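# Return the grip85 gripper to the empty stand slot

## Task

Carry the adaptive gripper (tool 'grip85') into the empty slot of the tool stand so that it is fully seated (anything less counts as failure), then unlock it and withdraw the tool changer well away from it, leaving the arm clear of the tool. While locked on, the tool is treated as part of the arm, and nothing may be knocked off the table.

## Robot and tools

Robot: one arm carrying a tool changer on its flange. Tools grip50 and grip85 (an adaptive gripper, 85 mm stroke) can be locked to the changer. A locked tool belongs to the arm for contacts and faults.

Frames: everything uses the scene frame. The origin is on the table top under the arm base, +z is up, and +y lies to the left when looking along +x. end_effector_position is the center of the changer's flat face, in metres, and end_effector_quat_wxyz is its orientation with w first. The face's z axis points away from the arm. In face axes (mm), grip85's grip point sits at (0, 0, 173) when closed and 13 mm closer when open; the grippers close along face x. The changer is 63 mm wide at the face, its contact block reaches 46 mm out on the -y side (starting 2 mm behind the face), and its lock motor 58 mm on the +y side (from 13 mm behind).

Row format (used by both motion tools): a single list of 14 numbers for the one arm, in this order: x, y, z, qw, qx, qy, qz, lock, grip50_position, grip50_force_limit, grip50_speed, grip85_position, grip85_force_limit, grip85_speed. The first seven are an absolute pose for the changer face in the scene frame (metres, unit quaternion). The last seven lie in [-1, 1]. lock: positive locks, negative unlocks, 0 keeps the previous command; either takes roughly 1 s. Gripper fields only act while tool_id names that tool and it is ready. For this job grip85 fields can stay as they are.

execute_actions(actions): actions is a list of actions; each action is a list of up to 15 rows, one row per 1/30 s step, the final row held to fill 15 steps (0.5 s). An empty list just reports state. Each action's target must be within 0.6 m of the face's start position along each face axis, or the action is refused; a malformed call, or a first action failing that test, refuses the whole call. Repeat your intended quaternion in every row rather than copying a drifted reading. Per step the command is clipped to within 100 mm and 16 degrees of the measured pose, and the motion lags about 0.17 s.

move(target, speed, stop_force, blocking): target is one 14-number row, an absolute pose. speed is in m/s, 0.002 to 0.5 (default 0.25); rotation limited to twice that in rad/s. Path lasts 0.5 to 10 s. stop_force (N, 9 to 40) ends the path when push against the direction of motion rises that much; use it only with slow, non-rotating approaches, not in the first 0.2 s, not with blocking=false, and leave it out when backing off a surface. blocking=false returns after 0.5 s; then only wait or stop are accepted until a result shows the move ended. The result adds a move: line with the ending (done, off_target, moving, held, fault, contact) and limits (paced = pose clipped; held = steps blocked), plus distance to target.

wait(seconds): 0 to 10, arm holds its last command; wait(0) polls. stop(): brakes a running move. zoom_image(camera, region): camera is cam_head_left, cam_head_right or cam_wrist; region [x0, y0, x1, y1] in pixels from the top-left, at most 504 by 504. finished_scene(scene): pass the current scene's number once the goal holds; irreversible.

Result lines: state pose and velocities; tool_id (grip50, grip85, none); locked, unlocked, plate_near, in_stand, unlock_refused flags; grip85 readings (n/a while not ready); Hand target (pose the controller now drives toward); pose unreachable (clearance check altered the command); step readings, with HELD marking held-back steps; joint positions and torques; Wrist force and Wrist torque in face axes (offset up to ~4 N, noise ~2.4 N, saturating near 50 N, pointing from a touched surface back into the arm); MOTOR HOT from 70 °C, over-temperature braking at 85 °C.

Stand and sequence: a slot is a fork; the plate hangs in it behind 10 mm high stops, face -y pointing toward the fork's open side. Fork arms sit 40 to 70 mm either side of the slot middle along face x, their front ends 45 mm toward the open side, their tops 18 mm under a hung plate's face. Slots are 180 mm apart. To stow: hold the tool about 20 mm (between 10 and 30 mm) above its hung height and at least 110 mm out on the open side, slide it in along face +y, lower it onto the stops, confirm in_stand = 1, keep still, send lock -1 and wait for unlocked = 1. Unlocking is rejected anywhere else (unlock_refused = 1). Then retreat along face -z, away from the plate, and move clear.

Avoid: forces of 150 N on arm or tool, or joint torques reaching limits (wrist joints 26.6 N m, others 142 N m), which stop the arm for 10 s; commanding targets past a firm contact (the arm is stiff); fast contacts; dropping or knocking anything off the table. Joint limits: elbow 0 to 3.142 rad, pan -3.142 to 3.142, others -6.283 to 6.283.

Each tool is called after "Request:" by a JSON object that holds its "name" and its "arguments", one argument or row to a line.

## Session

Request:
{"name": "execute_actions", "arguments": {
  "actions": []
}}

Scene clock: 0.00 s.
end_effector_position=(+0.6730, +0.3590, +0.3946) locked=0 unlocked=1 plate_near=0 in_stand=0 unlock_refused=0 tool_id=none grip50_position_measured=n/a grip50_object_status=n/a grip85_position_measured=n/a grip85_object_status=n/a end_effector_quat_wxyz=(-0.130, -0.034, +0.986, +0.097) end_effector_velocity=(+0.000, +0.000, +0.000) end_effector_angular_velocity=(+0.000, -0.002, +0.000)
Joint positions: [ 0.305 -0.834  0.695 -1.223 -1.318 -2.982]
Joint velocities: [-0.    -0.    -0.    -0.002 -0.    -0.   ]
Joint torques (N m, as the arm reports them, + toward a larger angle): no reading
Motor temperatures (°C, as the motors report them): [26 26 24 33 30 35]
Wrist force (N, on the end effector, along its own x y z axes, offset not removed): no reading
Wrist torque (N m, same axes, about the end effector's origin, offset not removed): no reading
Hand target: +0.673, +0.359, +0.395; -0.130, -0.034, +0.986, +0.097

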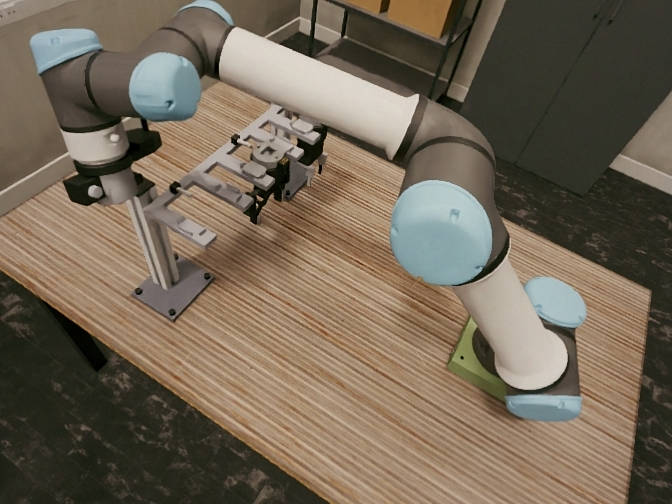

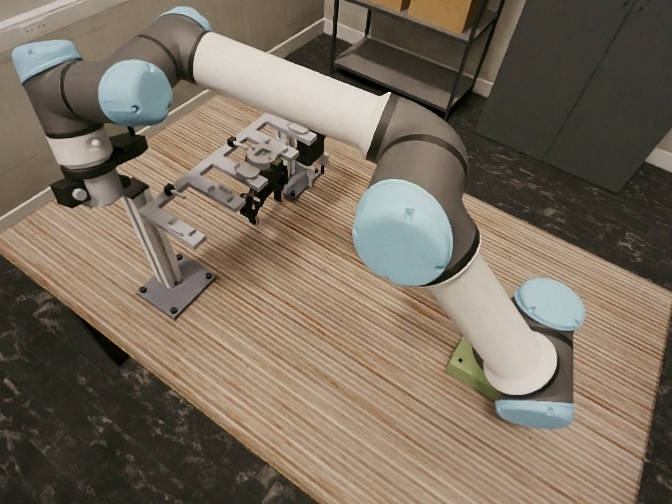

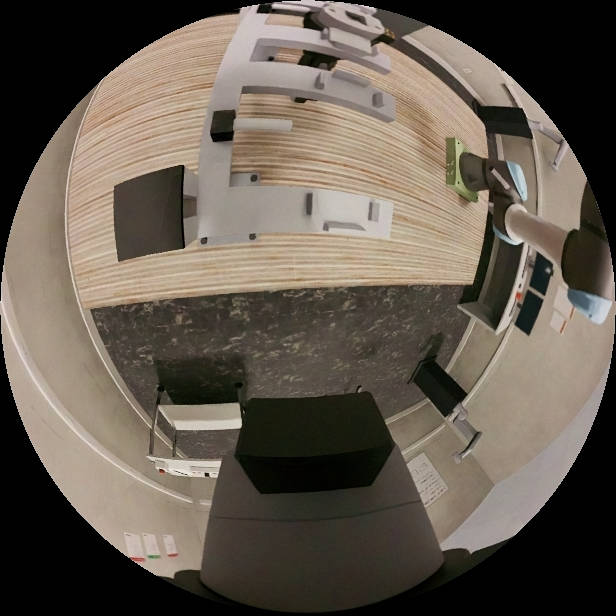

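Request:
{"name": "zoom_image", "arguments": {
  "camera": "cam_head_left",
  "region": [120, 80, 360, 260]
}}

Request:
{"name": "zoom_image", "arguments": {
  "camera": "cam_head_right",
  "region": [120, 80, 360, 260]
}}

Region (120, 80, 360, 260) of cam_head_left's 672x504 image, scaled by 2.100, with more detail than that image has; it fills the top 378 rows of this view, and the rest is white.

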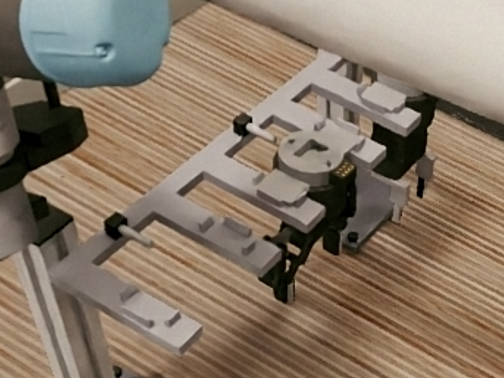

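Region (120, 80, 360, 260) of cam_head_right's 672x504 image, scaled by 2.100, with more detail than that image has; it fills the top 378 rows of this view, and the rest is white.

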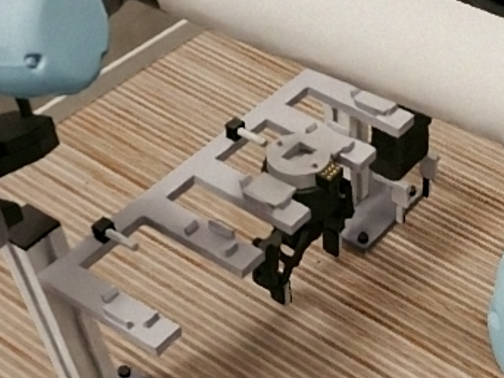

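Request:
{"name": "move", "arguments": {
  "target": [0.575,0.09,0.45,0,0.7071,0.7071,0,0,0,0,0,0,0,0],
  "speed": 0.3
}}

Scene clock: 37.80 s.
end_effector_position=(+0.5753, +0.0901, +0.4498) locked=0 unlocked=1 plate_near=0 in_stand=0 unlock_refused=0 tool_id=none grip50_position_measured=n/a grip50_object_status=n/a grip85_position_measured=n/a grip85_object_status=n/a end_effector_quat_wxyz=(+0.000, +0.707, +0.708, +0.000) end_effector_velocity=(-0.001, -0.001, +0.000) end_effector_angular_velocity=(-0.003, +0.002, -0.010)
Joint positions: [-0.037 -1.403  1.43  -1.603 -1.561 -1.657]
Joint velocities: [-0.002 -0.003  0.002  0.002 -0.003  0.008]
Joint torques (N m, as the arm reports them, + toward a larger angle): [ -9.2  -45.15 -20.71  -4.67  -2.29   2.51]
Motor temperatures (°C, as the motors report them): [26 26 24 33 30 35]
Wrist force (N, on the end effector, along its own x y z axes, offset not removed): [1.3 2.0 -1.1]
Wrist torque (N m, same axes, about the end effector's origin, offset not removed): [0.15 0.10 -0.18]
Hand target: +0.575, +0.090, +0.450; +0.000, +0.707, +0.707, +0.000
Off the commanded pose: 0.000 m, 0 deg.
move: done
camera_calibration (this result's frames):
cam_wrist: T_world_to_cam=[[0.0330176, 0.998518, 0.0432686, -0.12419], [0.958811, -0.0438654, 0.280636, -0.615207], [0.282118, 0.0322205, -0.958839, 0.317423], [0, 0, 0, 1]] pos_world=[0.504418, 0.086792, 0.48238]

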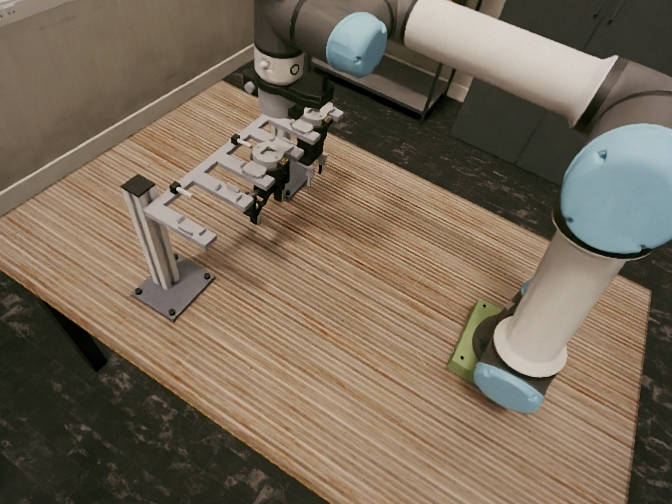

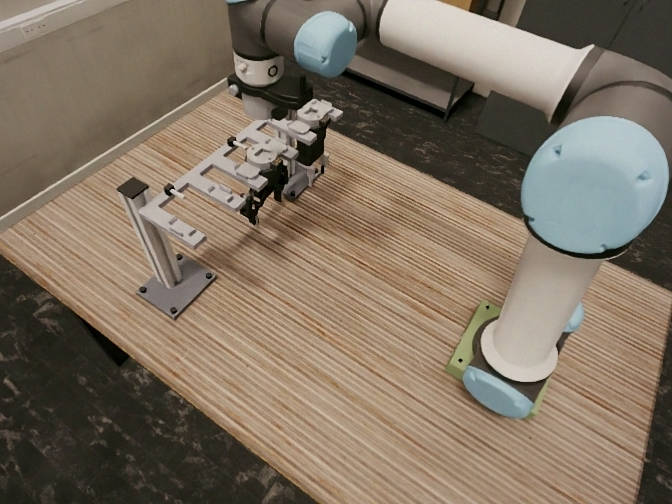

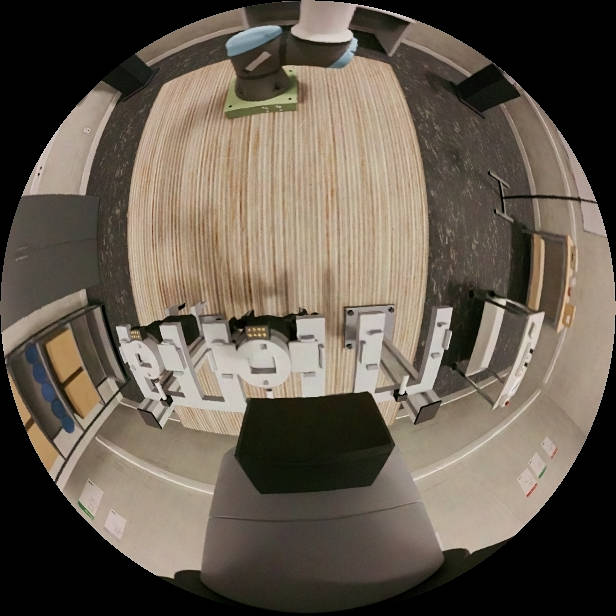

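Request:
{"name": "zoom_image", "arguments": {
  "camera": "cam_wrist",
  "region": [110, 290, 470, 430]
}}

Region (110, 290, 470, 430) of cam_wrist's 616x616 image, scaled by 1.400, with more detail than that image has.

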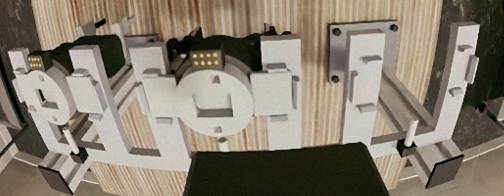

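Request:
{"name": "move", "arguments": {
  "target": [0.598,0.05,0.40,0,0.7071,0.7071,0,0,0,0,0,0,0,0],
  "speed": 0.2
}}

Request:
{"name": "zoom_image", "arguments": {
  "camera": "cam_wrist",
  "region": [130, 290, 490, 430]
}}

Scene clock: 51.57 s.
end_effector_position=(+0.5979, +0.0502, +0.4002) locked=0 unlocked=1 plate_near=0 in_stand=0 unlock_refused=0 tool_id=none grip50_position_measured=n/a grip50_object_status=n/a grip85_position_measured=n/a grip85_object_status=n/a end_effector_quat_wxyz=(+0.000, +0.707, +0.707, -0.000) end_effector_velocity=(+0.001, -0.001, -0.002) end_effector_angular_velocity=(+0.001, +0.001, +0.000)
Joint positions: [-0.101 -1.348  1.491 -1.718 -1.561 -1.72 ]
Joint velocities: [-0.002  0.003  0.002 -0.004  0.001 -0.002]
Joint torques (N m, as the arm reports them, + toward a larger angle): [ -7.99 -27.07 -18.68  -4.77   2.76  -2.77]
Motor temperatures (°C, as the motors report them): [26 26 24 33 30 35]
Wrist force (N, on the end effector, along its own x y z axes, offset not removed): [-1.4 3.1 1.2]
Wrist torque (N m, same axes, about the end effector's origin, offset not removed): [0.28 0.09 -0.05]
Hand target: +0.598, +0.050, +0.400; +0.000, +0.707, +0.707, +0.000
Off the commanded pose: 0.000 m, 0 deg.
move: done
camera_calibration (this result's frames):
cam_wrist: T_world_to_cam=[[0.0342557, 0.998494, 0.0428421, -0.0835085], [0.95887, -0.0449217, 0.280269, -0.624536], [0.281771, 0.0314792, -0.958965, 0.265075], [0, 0, 0, 1]] pos_world=[0.527019, 0.0469832, 0.432813]

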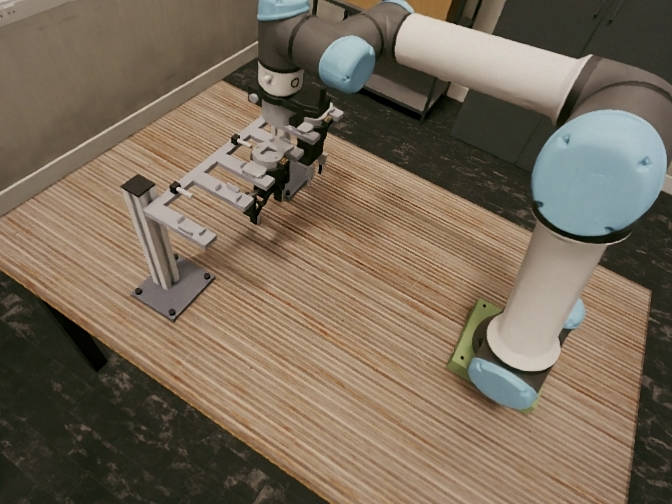

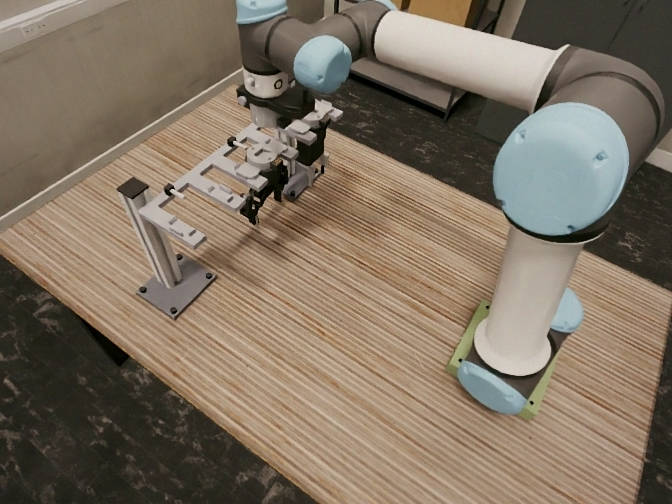

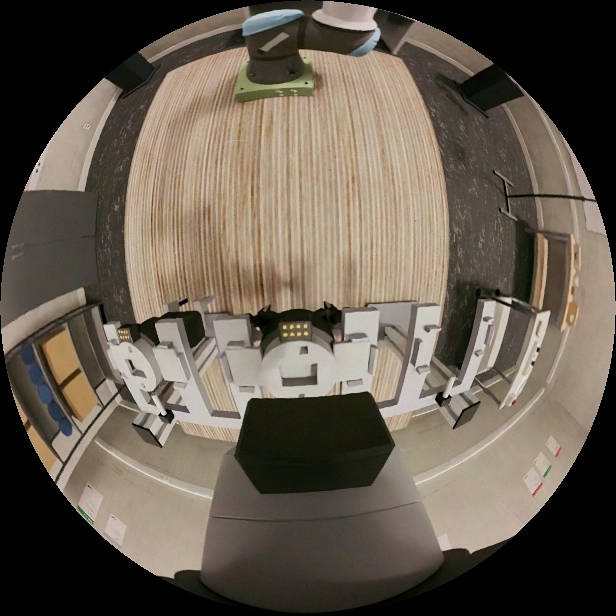

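Region (130, 290, 490, 430) of cam_wrist's 616x616 image, scaled by 1.400, with more detail than that image has.

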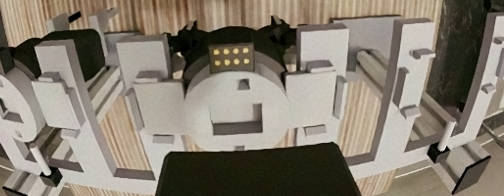

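Request:
{"name": "move", "arguments": {
  "target": [0.614,0.044,0.35,0,0.7071,0.7071,0,0,0,0,0,0,0,0],
  "speed": 0.1
}}

Request:
{"name": "zoom_image", "arguments": {
  "camera": "cam_wrist",
  "region": [130, 290, 490, 430]
}}

Scene clock: 59.63 s.
end_effector_position=(+0.6139, +0.0441, +0.3502) locked=0 unlocked=1 plate_near=0 in_stand=0 unlock_refused=0 tool_id=none grip50_position_measured=n/a grip50_object_status=n/a grip85_position_measured=n/a grip85_object_status=n/a end_effector_quat_wxyz=(-0.000, +0.707, +0.707, -0.000) end_effector_velocity=(+0.001, -0.000, -0.002) end_effector_angular_velocity=(+0.001, +0.000, -0.000)
Joint positions: [-0.106 -1.288  1.543 -1.831 -1.561 -1.725]
Joint velocities: [-0.     0.002  0.002 -0.003  0.001 -0.   ]
Joint torques (N m, as the arm reports them, + toward a larger angle): [ -8.7  -31.02 -19.42  -4.51   2.71  -2.75]
Motor temperatures (°C, as the motors report them): [26 26 24 33 30 35]
Wrist force (N, on the end effector, along its own x y z axes, offset not removed): [-0.6 3.0 -0.1]
Wrist torque (N m, same axes, about the end effector's origin, offset not removed): [0.14 0.07 -0.27]
Hand target: +0.614, +0.044, +0.350; +0.000, +0.707, +0.707, -0.000
Off the commanded pose: 0.000 m, 0 deg.
move: done
camera_calibration (this result's frames):
cam_wrist: T_world_to_cam=[[0.0342493, 0.998492, 0.042895, -0.0758177], [0.958885, -0.0449288, 0.280216, -0.626107], [0.281721, 0.0315342, -0.958978, 0.212904], [0, 0, 0, 1]] pos_world=[0.542982, 0.0408595, 0.382868]

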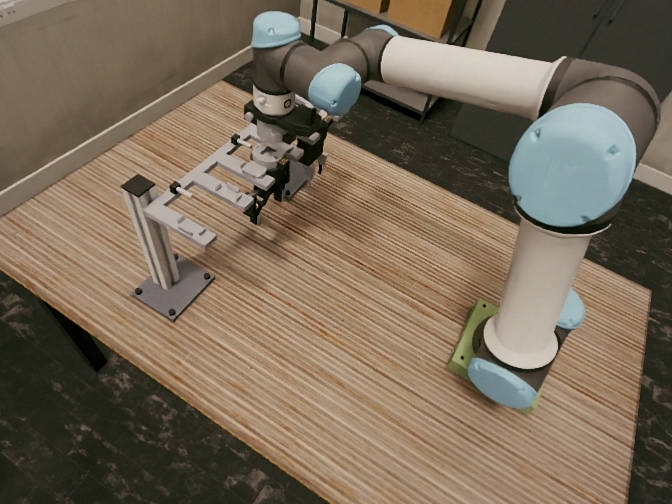

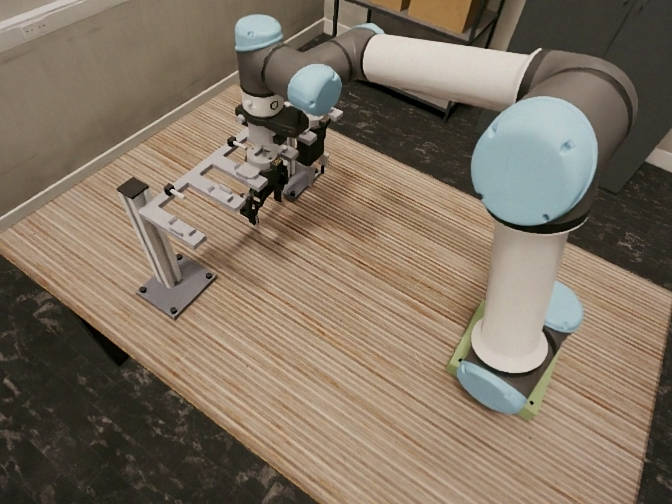

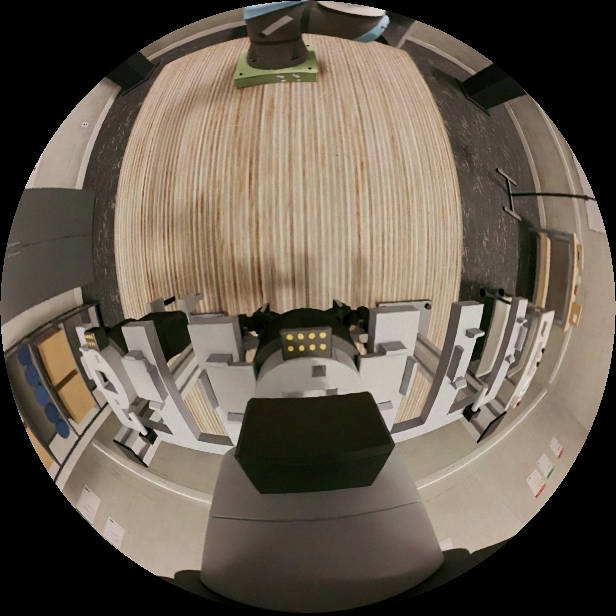

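Region (130, 290, 490, 430) of cam_wrist's 616x616 image, scaled by 1.400, with more detail than that image has.

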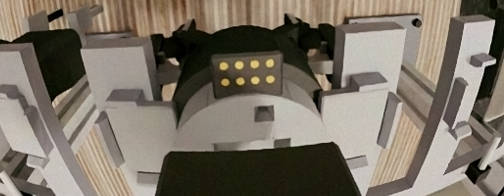

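Request:
{"name": "move", "arguments": {
  "target": [0.614,0.042,0.325,0,0.7071,0.7071,0,0,0,0,0,0,0,0],
  "speed": 0.03,
  "stop_force": 15
}}

Request:
{"name": "zoom_image", "arguments": {
  "camera": "cam_wrist",
  "region": [130, 270, 490, 430]
}}

Request:
{"name": "zoom_image", "arguments": {
  "camera": "cam_head_left",
  "region": [200, 90, 360, 210]
}}

Scene clock: 66.53 s.
end_effector_position=(+0.6140, +0.0420, +0.3252) locked=0 unlocked=1 plate_near=0 in_stand=0 unlock_refused=0 tool_id=none grip50_position_measured=n/a grip50_object_status=n/a grip85_position_measured=n/a grip85_object_status=n/a end_effector_quat_wxyz=(-0.000, +0.707, +0.707, -0.000) end_effector_velocity=(+0.000, -0.001, -0.003) end_effector_angular_velocity=(-0.000, +0.000, +0.000)
Joint positions: [-0.109 -1.271  1.588 -1.892 -1.561 -1.728]
Joint velocities: [-0.001  0.003  0.003 -0.006 -0.    -0.001]
Joint torques (N m, as the arm reports them, + toward a larger angle): [ -9.63 -29.29 -19.37  -4.46   2.7   -2.84]
Motor temperatures (°C, as the motors report them): [26 26 24 33 30 35]
Wrist force (N, on the end effector, along its own x y z axes, offset not removed): [0.3 1.6 0.6]
Wrist torque (N m, same axes, about the end effector's origin, offset not removed): [0.13 0.04 -0.01]
Hand target: +0.614, +0.042, +0.325; +0.000, +0.707, +0.707, -0.000
Off the commanded pose: 0.000 m, 0 deg.
move: done
camera_calibration (this result's frames):
cam_wrist: T_world_to_cam=[[0.0342507, 0.998492, 0.0428963, -0.0727191], [0.958887, -0.0449302, 0.280208, -0.619274], [0.281713, 0.0315354, -0.95898, 0.188956], [0, 0, 0, 1]] pos_world=[0.543073, 0.0388266, 0.35785]

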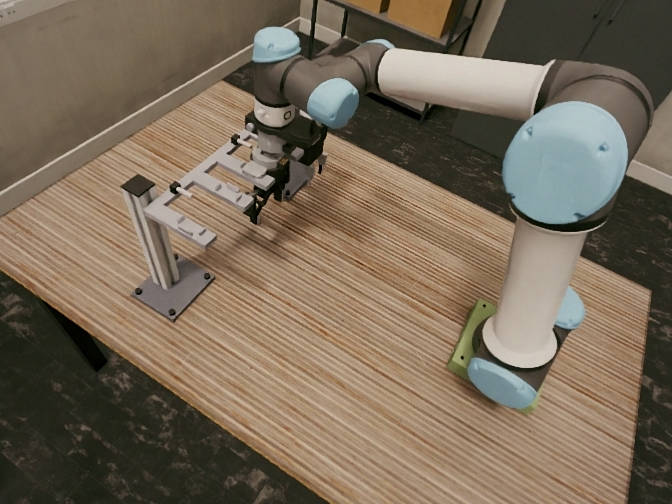

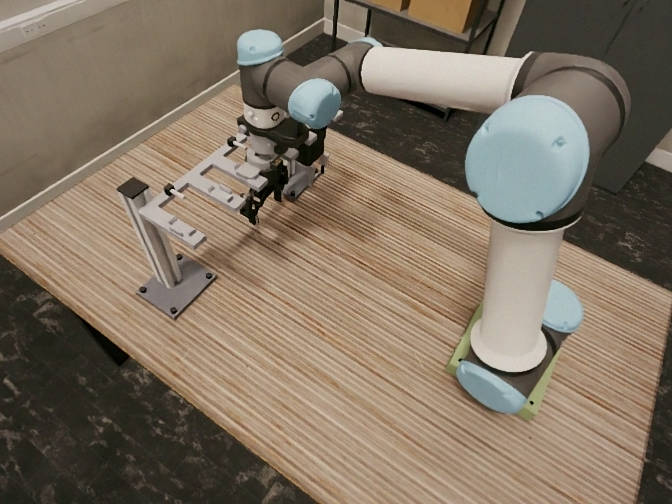

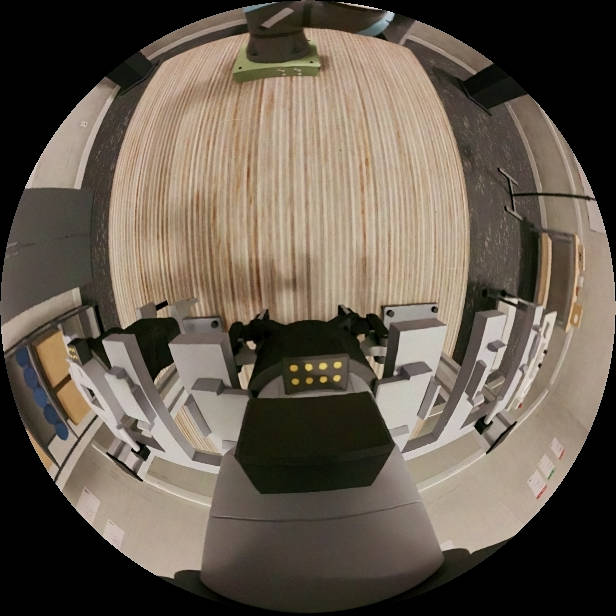

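Region (130, 270, 490, 430) of cam_wrist's 616x616 image, scaled by 1.400, with more detail than that image has.

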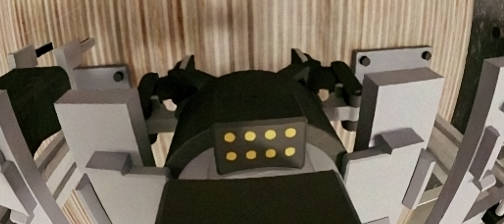

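Region (200, 90, 360, 210) of cam_head_left's 672x504 image, scaled by 3.150, with more detail than that image has; it fills the top 378 rows of this view, and the rest is white.

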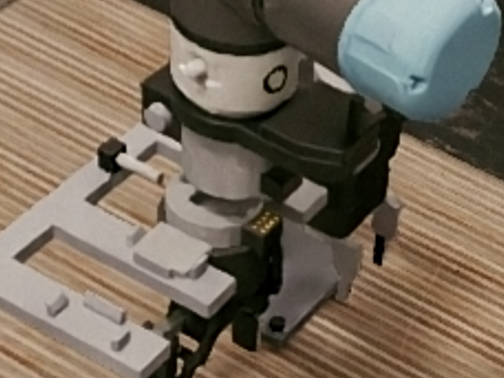

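Request:
{"name": "move", "arguments": {
  "target": [0.617,0.043,0.305,0,0.7009,0.7133,0,0,0,0,0,0,0,0],
  "speed": 0.02,
  "stop_force": 12
}}

Request:
{"name": "zoom_image", "arguments": {
  "camera": "cam_wrist",
  "region": [130, 270, 490, 430]
}}

Request:
{"name": "zoom_image", "arguments": {
  "camera": "cam_head_left",
  "region": [220, 110, 320, 190]
}}

Request:
{"name": "zoom_image", "arguments": {
  "camera": "cam_head_right",
  "region": [215, 110, 315, 190]
}}

Scene clock: 84.03 s.
end_effector_position=(+0.6161, +0.0428, +0.3109) locked=0 unlocked=1 plate_near=0 in_stand=0 unlock_refused=0 tool_id=none grip50_position_measured=n/a grip50_object_status=n/a grip85_position_measured=n/a grip85_object_status=n/a end_effector_quat_wxyz=(-0.000, +0.703, +0.712, -0.000) end_effector_velocity=(-0.002, -0.000, +0.002) end_effector_angular_velocity=(+0.002, +0.011, -0.008)
Joint positions: [-0.107 -1.254  1.604 -1.925 -1.561 -1.739]
Joint velocities: [-0.001 -0.003 -0.005  0.019  0.     0.007]
Joint torques (N m, as the arm reports them, + toward a larger angle): [ -6.87 -18.66  -5.97   4.62   1.82   2.47]
Motor temperatures (°C, as the motors report them): [26 26 24 33 30 35]
Wrist force (N, on the end effector, along its own x y z axes, offset not removed): [-2.2 8.4 -50.0]
Wrist torque (N m, same axes, about the end effector's origin, offset not removed): [0.25 0.41 -0.04]
Hand target: +0.616, +0.043, +0.312; -0.000, +0.703, +0.711, -0.000
Off the commanded pose: 0.006 m, 0 deg.
move: contact
camera_calibration (this result's frames):
cam_wrist: T_world_to_cam=[[0.0215551, 0.998846, 0.0429241, -0.0651686], [0.959417, -0.0327405, 0.280084, -0.618024], [0.281166, 0.0351449, -0.959015, 0.174769], [0, 0, 0, 1]] pos_world=[0.545209, 0.0387167, 0.343503]

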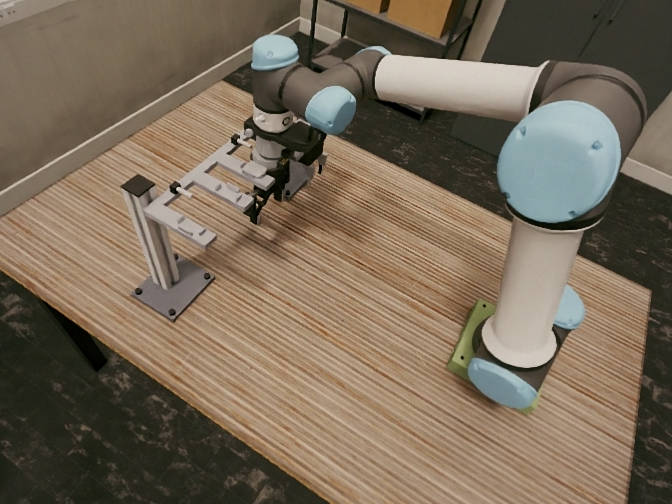

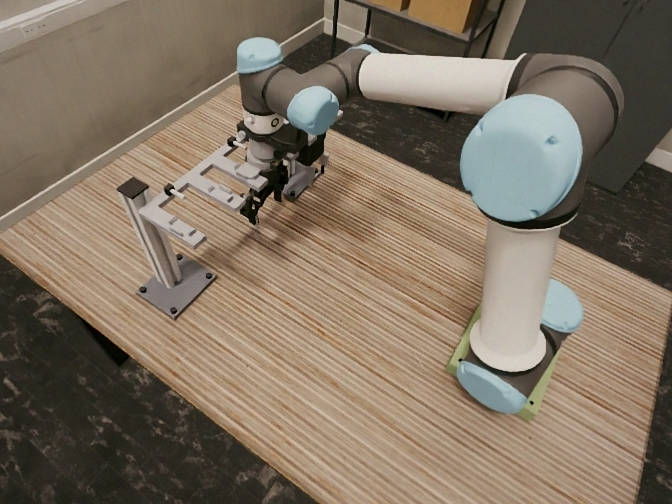

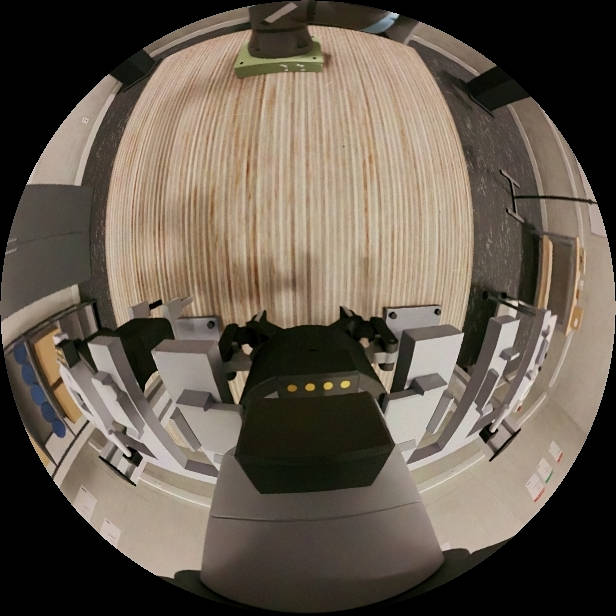

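Region (130, 270, 490, 430) of cam_wrist's 616x616 image, scaled by 1.400, with more detail than that image has.

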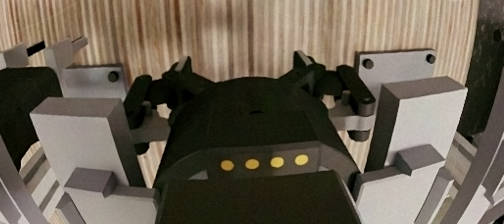

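Region (220, 110, 320, 190) of cam_head_left's 672x504 image, scaled by 5.040, with more detail than that image has; it fills the top 403 rows of this view, and the rest is white.

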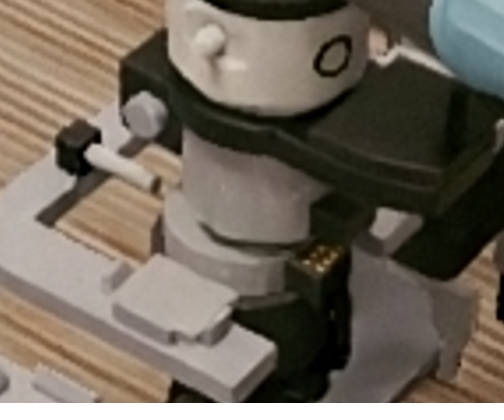

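Region (215, 110, 315, 190) of cam_head_right's 672x504 image, scaled by 5.040, with more detail than that image has; it fills the top 403 rows of this view, and the rest is white.

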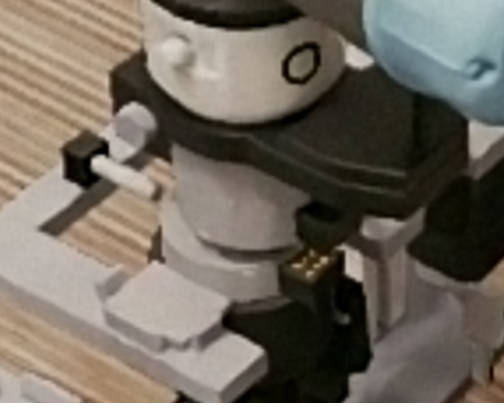

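Request:
{"name": "move", "arguments": {
  "target": [0.621,0.043,0.316,0,0.7009,0.7133,0,0,0,0,0,0,0,0],
  "speed": 0.02
}}

Request:
{"name": "move", "arguments": {
  "target": [0.621,0.043,0.300,0,0.7009,0.7133,0,0,0,0,0,0,0,0],
  "speed": 0.004,
  "stop_force": 12
}}

Request:
{"name": "zoom_image", "arguments": {
  "camera": "cam_head_left",
  "region": [220, 110, 320, 190]
}}

Scene clock: 96.07 s.
end_effector_position=(+0.6209, +0.0430, +0.3159) locked=0 unlocked=1 plate_near=0 in_stand=0 unlock_refused=0 tool_id=none grip50_position_measured=n/a grip50_object_status=n/a grip85_position_measured=n/a grip85_object_status=n/a end_effector_quat_wxyz=(+0.000, +0.701, +0.713, +0.000) end_effector_velocity=(+0.002, +0.000, +0.002) end_effector_angular_velocity=(+0.000, -0.002, +0.003)
Joint positions: [-0.106 -1.248  1.582 -1.909 -1.561 -1.742]
Joint velocities: [ 0.     0.002 -0.008  0.003  0.001 -0.002]
Joint torques (N m, as the arm reports them, + toward a larger angle): [  6.25 -31.74 -34.63  -1.67   1.8   -3.  ]
Motor temperatures (°C, as the motors report them): [26 26 24 33 30 35]
Wrist force (N, on the end effector, along its own x y z axes, offset not removed): [-2.5 0.9 -0.1]
Wrist torque (N m, same axes, about the end effector's origin, offset not removed): [0.13 0.15 -0.12]
Hand target: +0.621, +0.043, +0.316; +0.000, +0.701, +0.713, +0.000
Off the commanded pose: 0.000 m, 0 deg.
move: done
camera_calibration (this result's frames):
cam_wrist: T_world_to_cam=[[0.016898, 0.998936, 0.042908, -0.0627769], [0.959513, -0.0282686, 0.280242, -0.624323], [0.281156, 0.0364353, -0.95897, 0.178158], [0, 0, 0, 1]] pos_world=[0.550017, 0.0385702, 0.348503]

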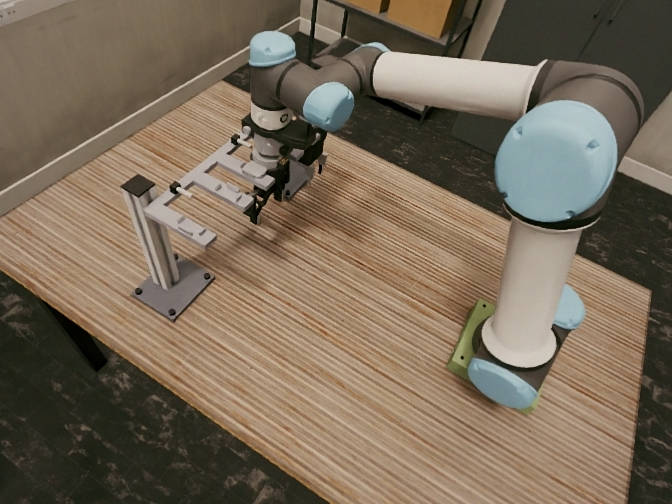

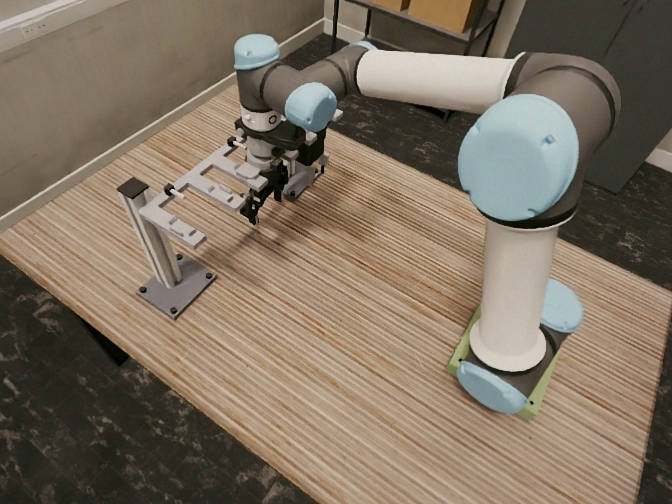

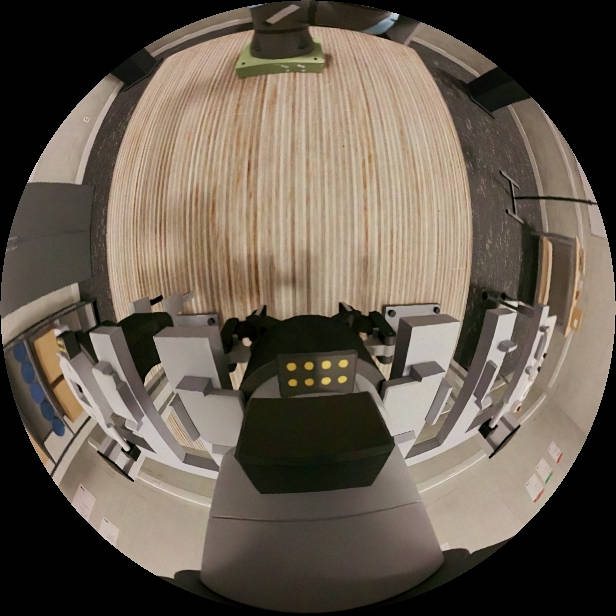

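Scene clock: 97.87 s.
end_effector_position=(+0.6209, +0.0430, +0.3102) locked=0 unlocked=1 plate_near=0 in_stand=0 unlock_refused=0 tool_id=none grip50_position_measured=n/a grip50_object_status=n/a grip85_position_measured=n/a grip85_object_status=n/a end_effector_quat_wxyz=(+0.000, +0.701, +0.713, +0.000) end_effector_velocity=(-0.000, -0.000, -0.001) end_effector_angular_velocity=(+0.001, +0.007, +0.000)
Joint positions: [-0.105 -1.243  1.591 -1.923 -1.561 -1.742]
Joint velocities: [-0.     0.002 -0.002  0.008 -0.    -0.   ]
Joint torques (N m, as the arm reports them, + toward a larger angle): [  4.76 -26.77 -19.94   1.32   1.14   2.48]
Motor temperatures (°C, as the motors report them): [26 26 24 33 30 35]
Wrist force (N, on the end effector, along its own x y z axes, offset not removed): [3.1 4.0 -30.3]
Wrist torque (N m, same axes, about the end effector's origin, offset not removed): [0.17 -0.29 -0.14]
Hand target: +0.621, +0.043, +0.310; +0.000, +0.701, +0.713, +0.000
Off the commanded pose: 0.010 m, 0 deg.
move: contact
camera_calibration (this result's frames):
cam_wrist: T_world_to_cam=[[0.0168114, 0.998939, 0.0428776, -0.0624849], [0.959452, -0.028185, 0.280459, -0.622841], [0.28137, 0.0364241, -0.958908, 0.17258], [0, 0, 0, 1]] pos_world=[0.550077, 0.0385778, 0.342848]

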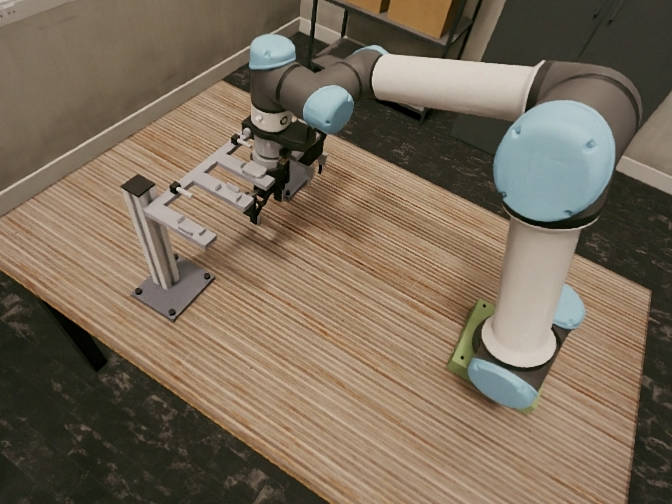

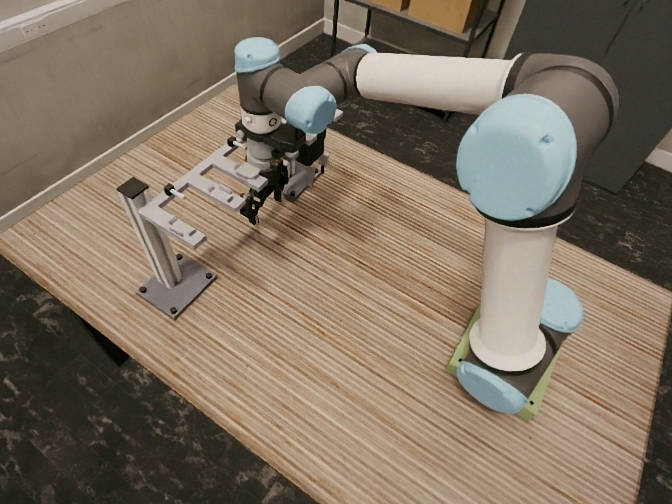

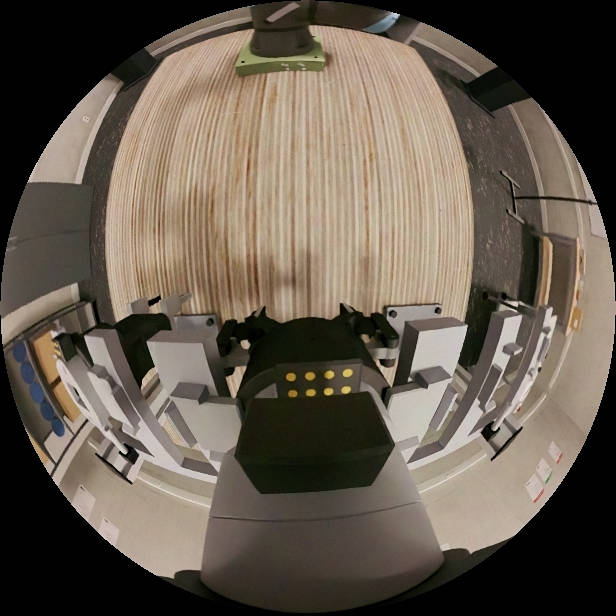

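Region (220, 110, 320, 190) of cam_head_left's 672x504 image, scaled by 5.040, with more detail than that image has; it fills the top 403 rows of this view, and the rest is white.

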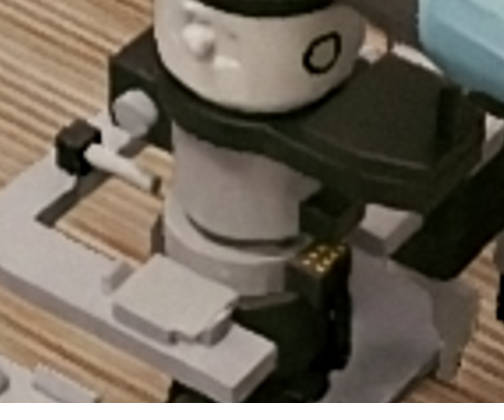

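Request:
{"name": "move", "arguments": {
  "target": [0.6185,0.043,0.313,0,0.7009,0.7133,0,0,0,0,0,0,0,0],
  "speed": 0.01
}}

Request:
{"name": "move", "arguments": {
  "target": [0.6185,0.043,0.295,0,0.7009,0.7133,0,0,0,0,0,0,0,0],
  "speed": 0.003,
  "stop_force": 12
}}

Scene clock: 120.63 s.
end_effector_position=(+0.6186, +0.0430, +0.3129) locked=0 unlocked=1 plate_near=0 in_stand=0 unlock_refused=0 tool_id=none grip50_position_measured=n/a grip50_object_status=n/a grip85_position_measured=n/a grip85_object_status=n/a end_effector_quat_wxyz=(+0.000, +0.701, +0.713, +0.000) end_effector_velocity=(-0.002, +0.000, +0.001) end_effector_angular_velocity=(-0.000, +0.002, +0.000)
Joint positions: [-0.106 -1.25   1.593 -1.918 -1.561 -1.743]
Joint velocities: [ 0.    -0.004  0.002  0.003 -0.     0.   ]
Joint torques (N m, as the arm reports them, + toward a larger angle): [ -8.38 -49.95 -20.4   -1.89   0.69  -3.07]
Motor temperatures (°C, as the motors report them): [26 26 24 33 30 35]
Wrist force (N, on the end effector, along its own x y z axes, offset not removed): [3.4 2.2 -1.0]
Wrist torque (N m, same axes, about the end effector's origin, offset not removed): [0.23 -0.10 -0.12]
Hand target: +0.619, +0.043, +0.313; +0.000, +0.701, +0.713, +0.000
Off the commanded pose: 0.000 m, 0 deg.
move: done
camera_calibration (this result's frames):
cam_wrist: T_world_to_cam=[[0.0167391, 0.998939, 0.0429072, -0.0625153], [0.959521, -0.0281153, 0.280232, -0.621326], [0.281141, 0.0364796, -0.958973, 0.175942], [0, 0, 0, 1]] pos_world=[0.547757, 0.0385619, 0.345521]

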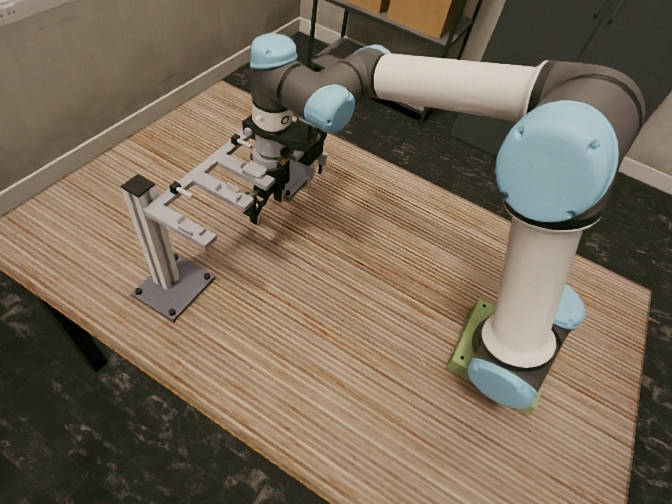

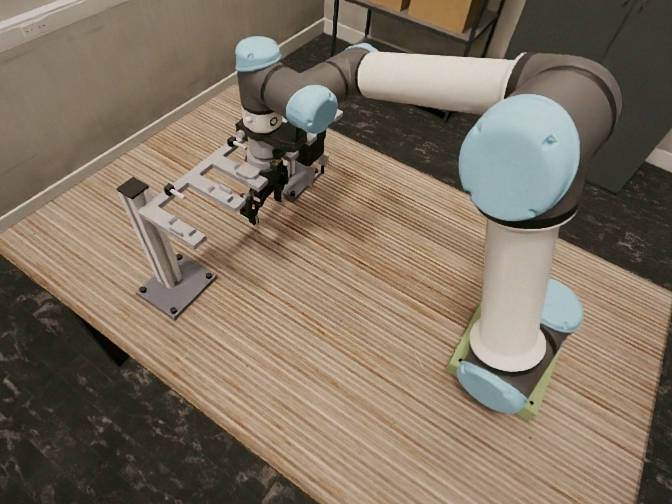

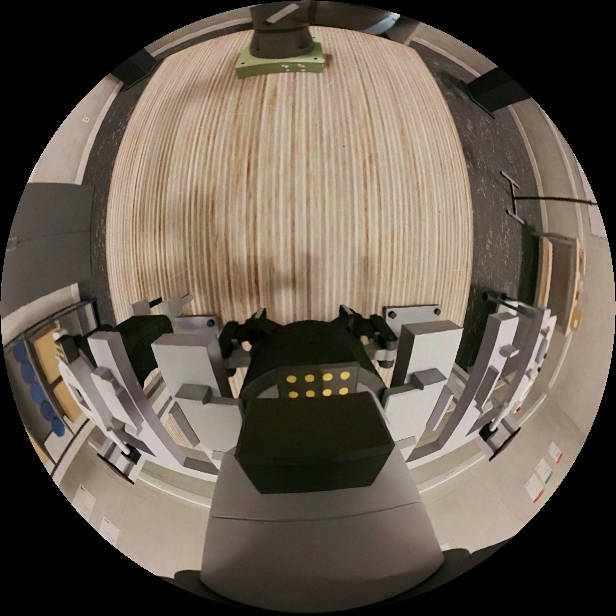

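Scene clock: 121.53 s.
end_effector_position=(+0.6186, +0.0430, +0.3113) locked=0 unlocked=1 plate_near=0 in_stand=0 unlock_refused=0 tool_id=none grip50_position_measured=n/a grip50_object_status=n/a grip85_position_measured=n/a grip85_object_status=n/a end_effector_quat_wxyz=(+0.000, +0.701, +0.713, +0.000) end_effector_velocity=(+0.000, -0.000, +0.000) end_effector_angular_velocity=(+0.000, +0.003, +0.000)
Joint positions: [-0.106 -1.249  1.596 -1.922 -1.561 -1.743]
Joint velocities: [ 0.     0.001 -0.003  0.004 -0.    -0.   ]
Joint torques (N m, as the arm reports them, + toward a larger angle): [ -2.36 -27.06 -21.81   1.01   0.47  -1.19]
Motor temperatures (°C, as the motors report them): [26 26 24 33 30 35]
Wrist force (N, on the end effector, along its own x y z axes, offset not removed): [-0.2 2.0 -25.2]
Wrist torque (N m, same axes, about the end effector's origin, offset not removed): [0.29 0.16 -0.02]
Hand target: +0.619, +0.043, +0.312; +0.000, +0.701, +0.713, +0.000
Off the commanded pose: 0.016 m, 0 deg.
move: contact
camera_calibration (this result's frames):
cam_wrist: T_world_to_cam=[[0.0167277, 0.99894, 0.0428805, -0.0624113], [0.959467, -0.0281039, 0.280417, -0.620909], [0.281325, 0.0364517, -0.95892, 0.174309], [0, 0, 0, 1]] pos_world=[0.547748, 0.0385414, 0.343938]

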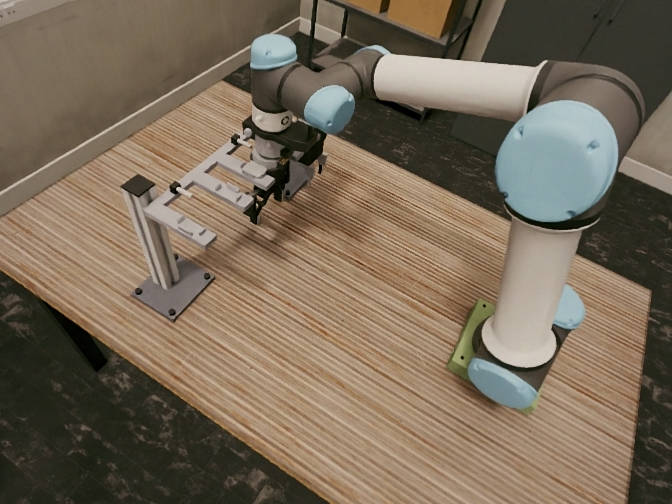

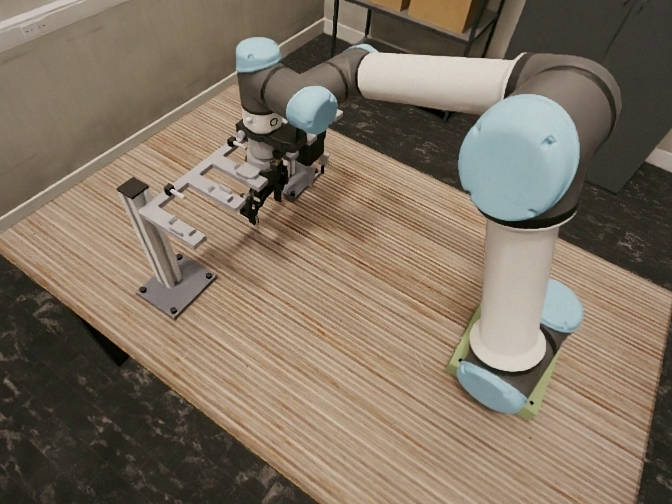

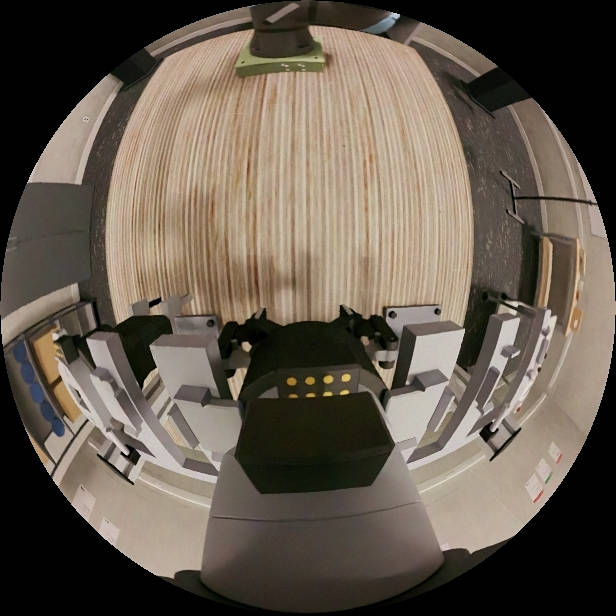

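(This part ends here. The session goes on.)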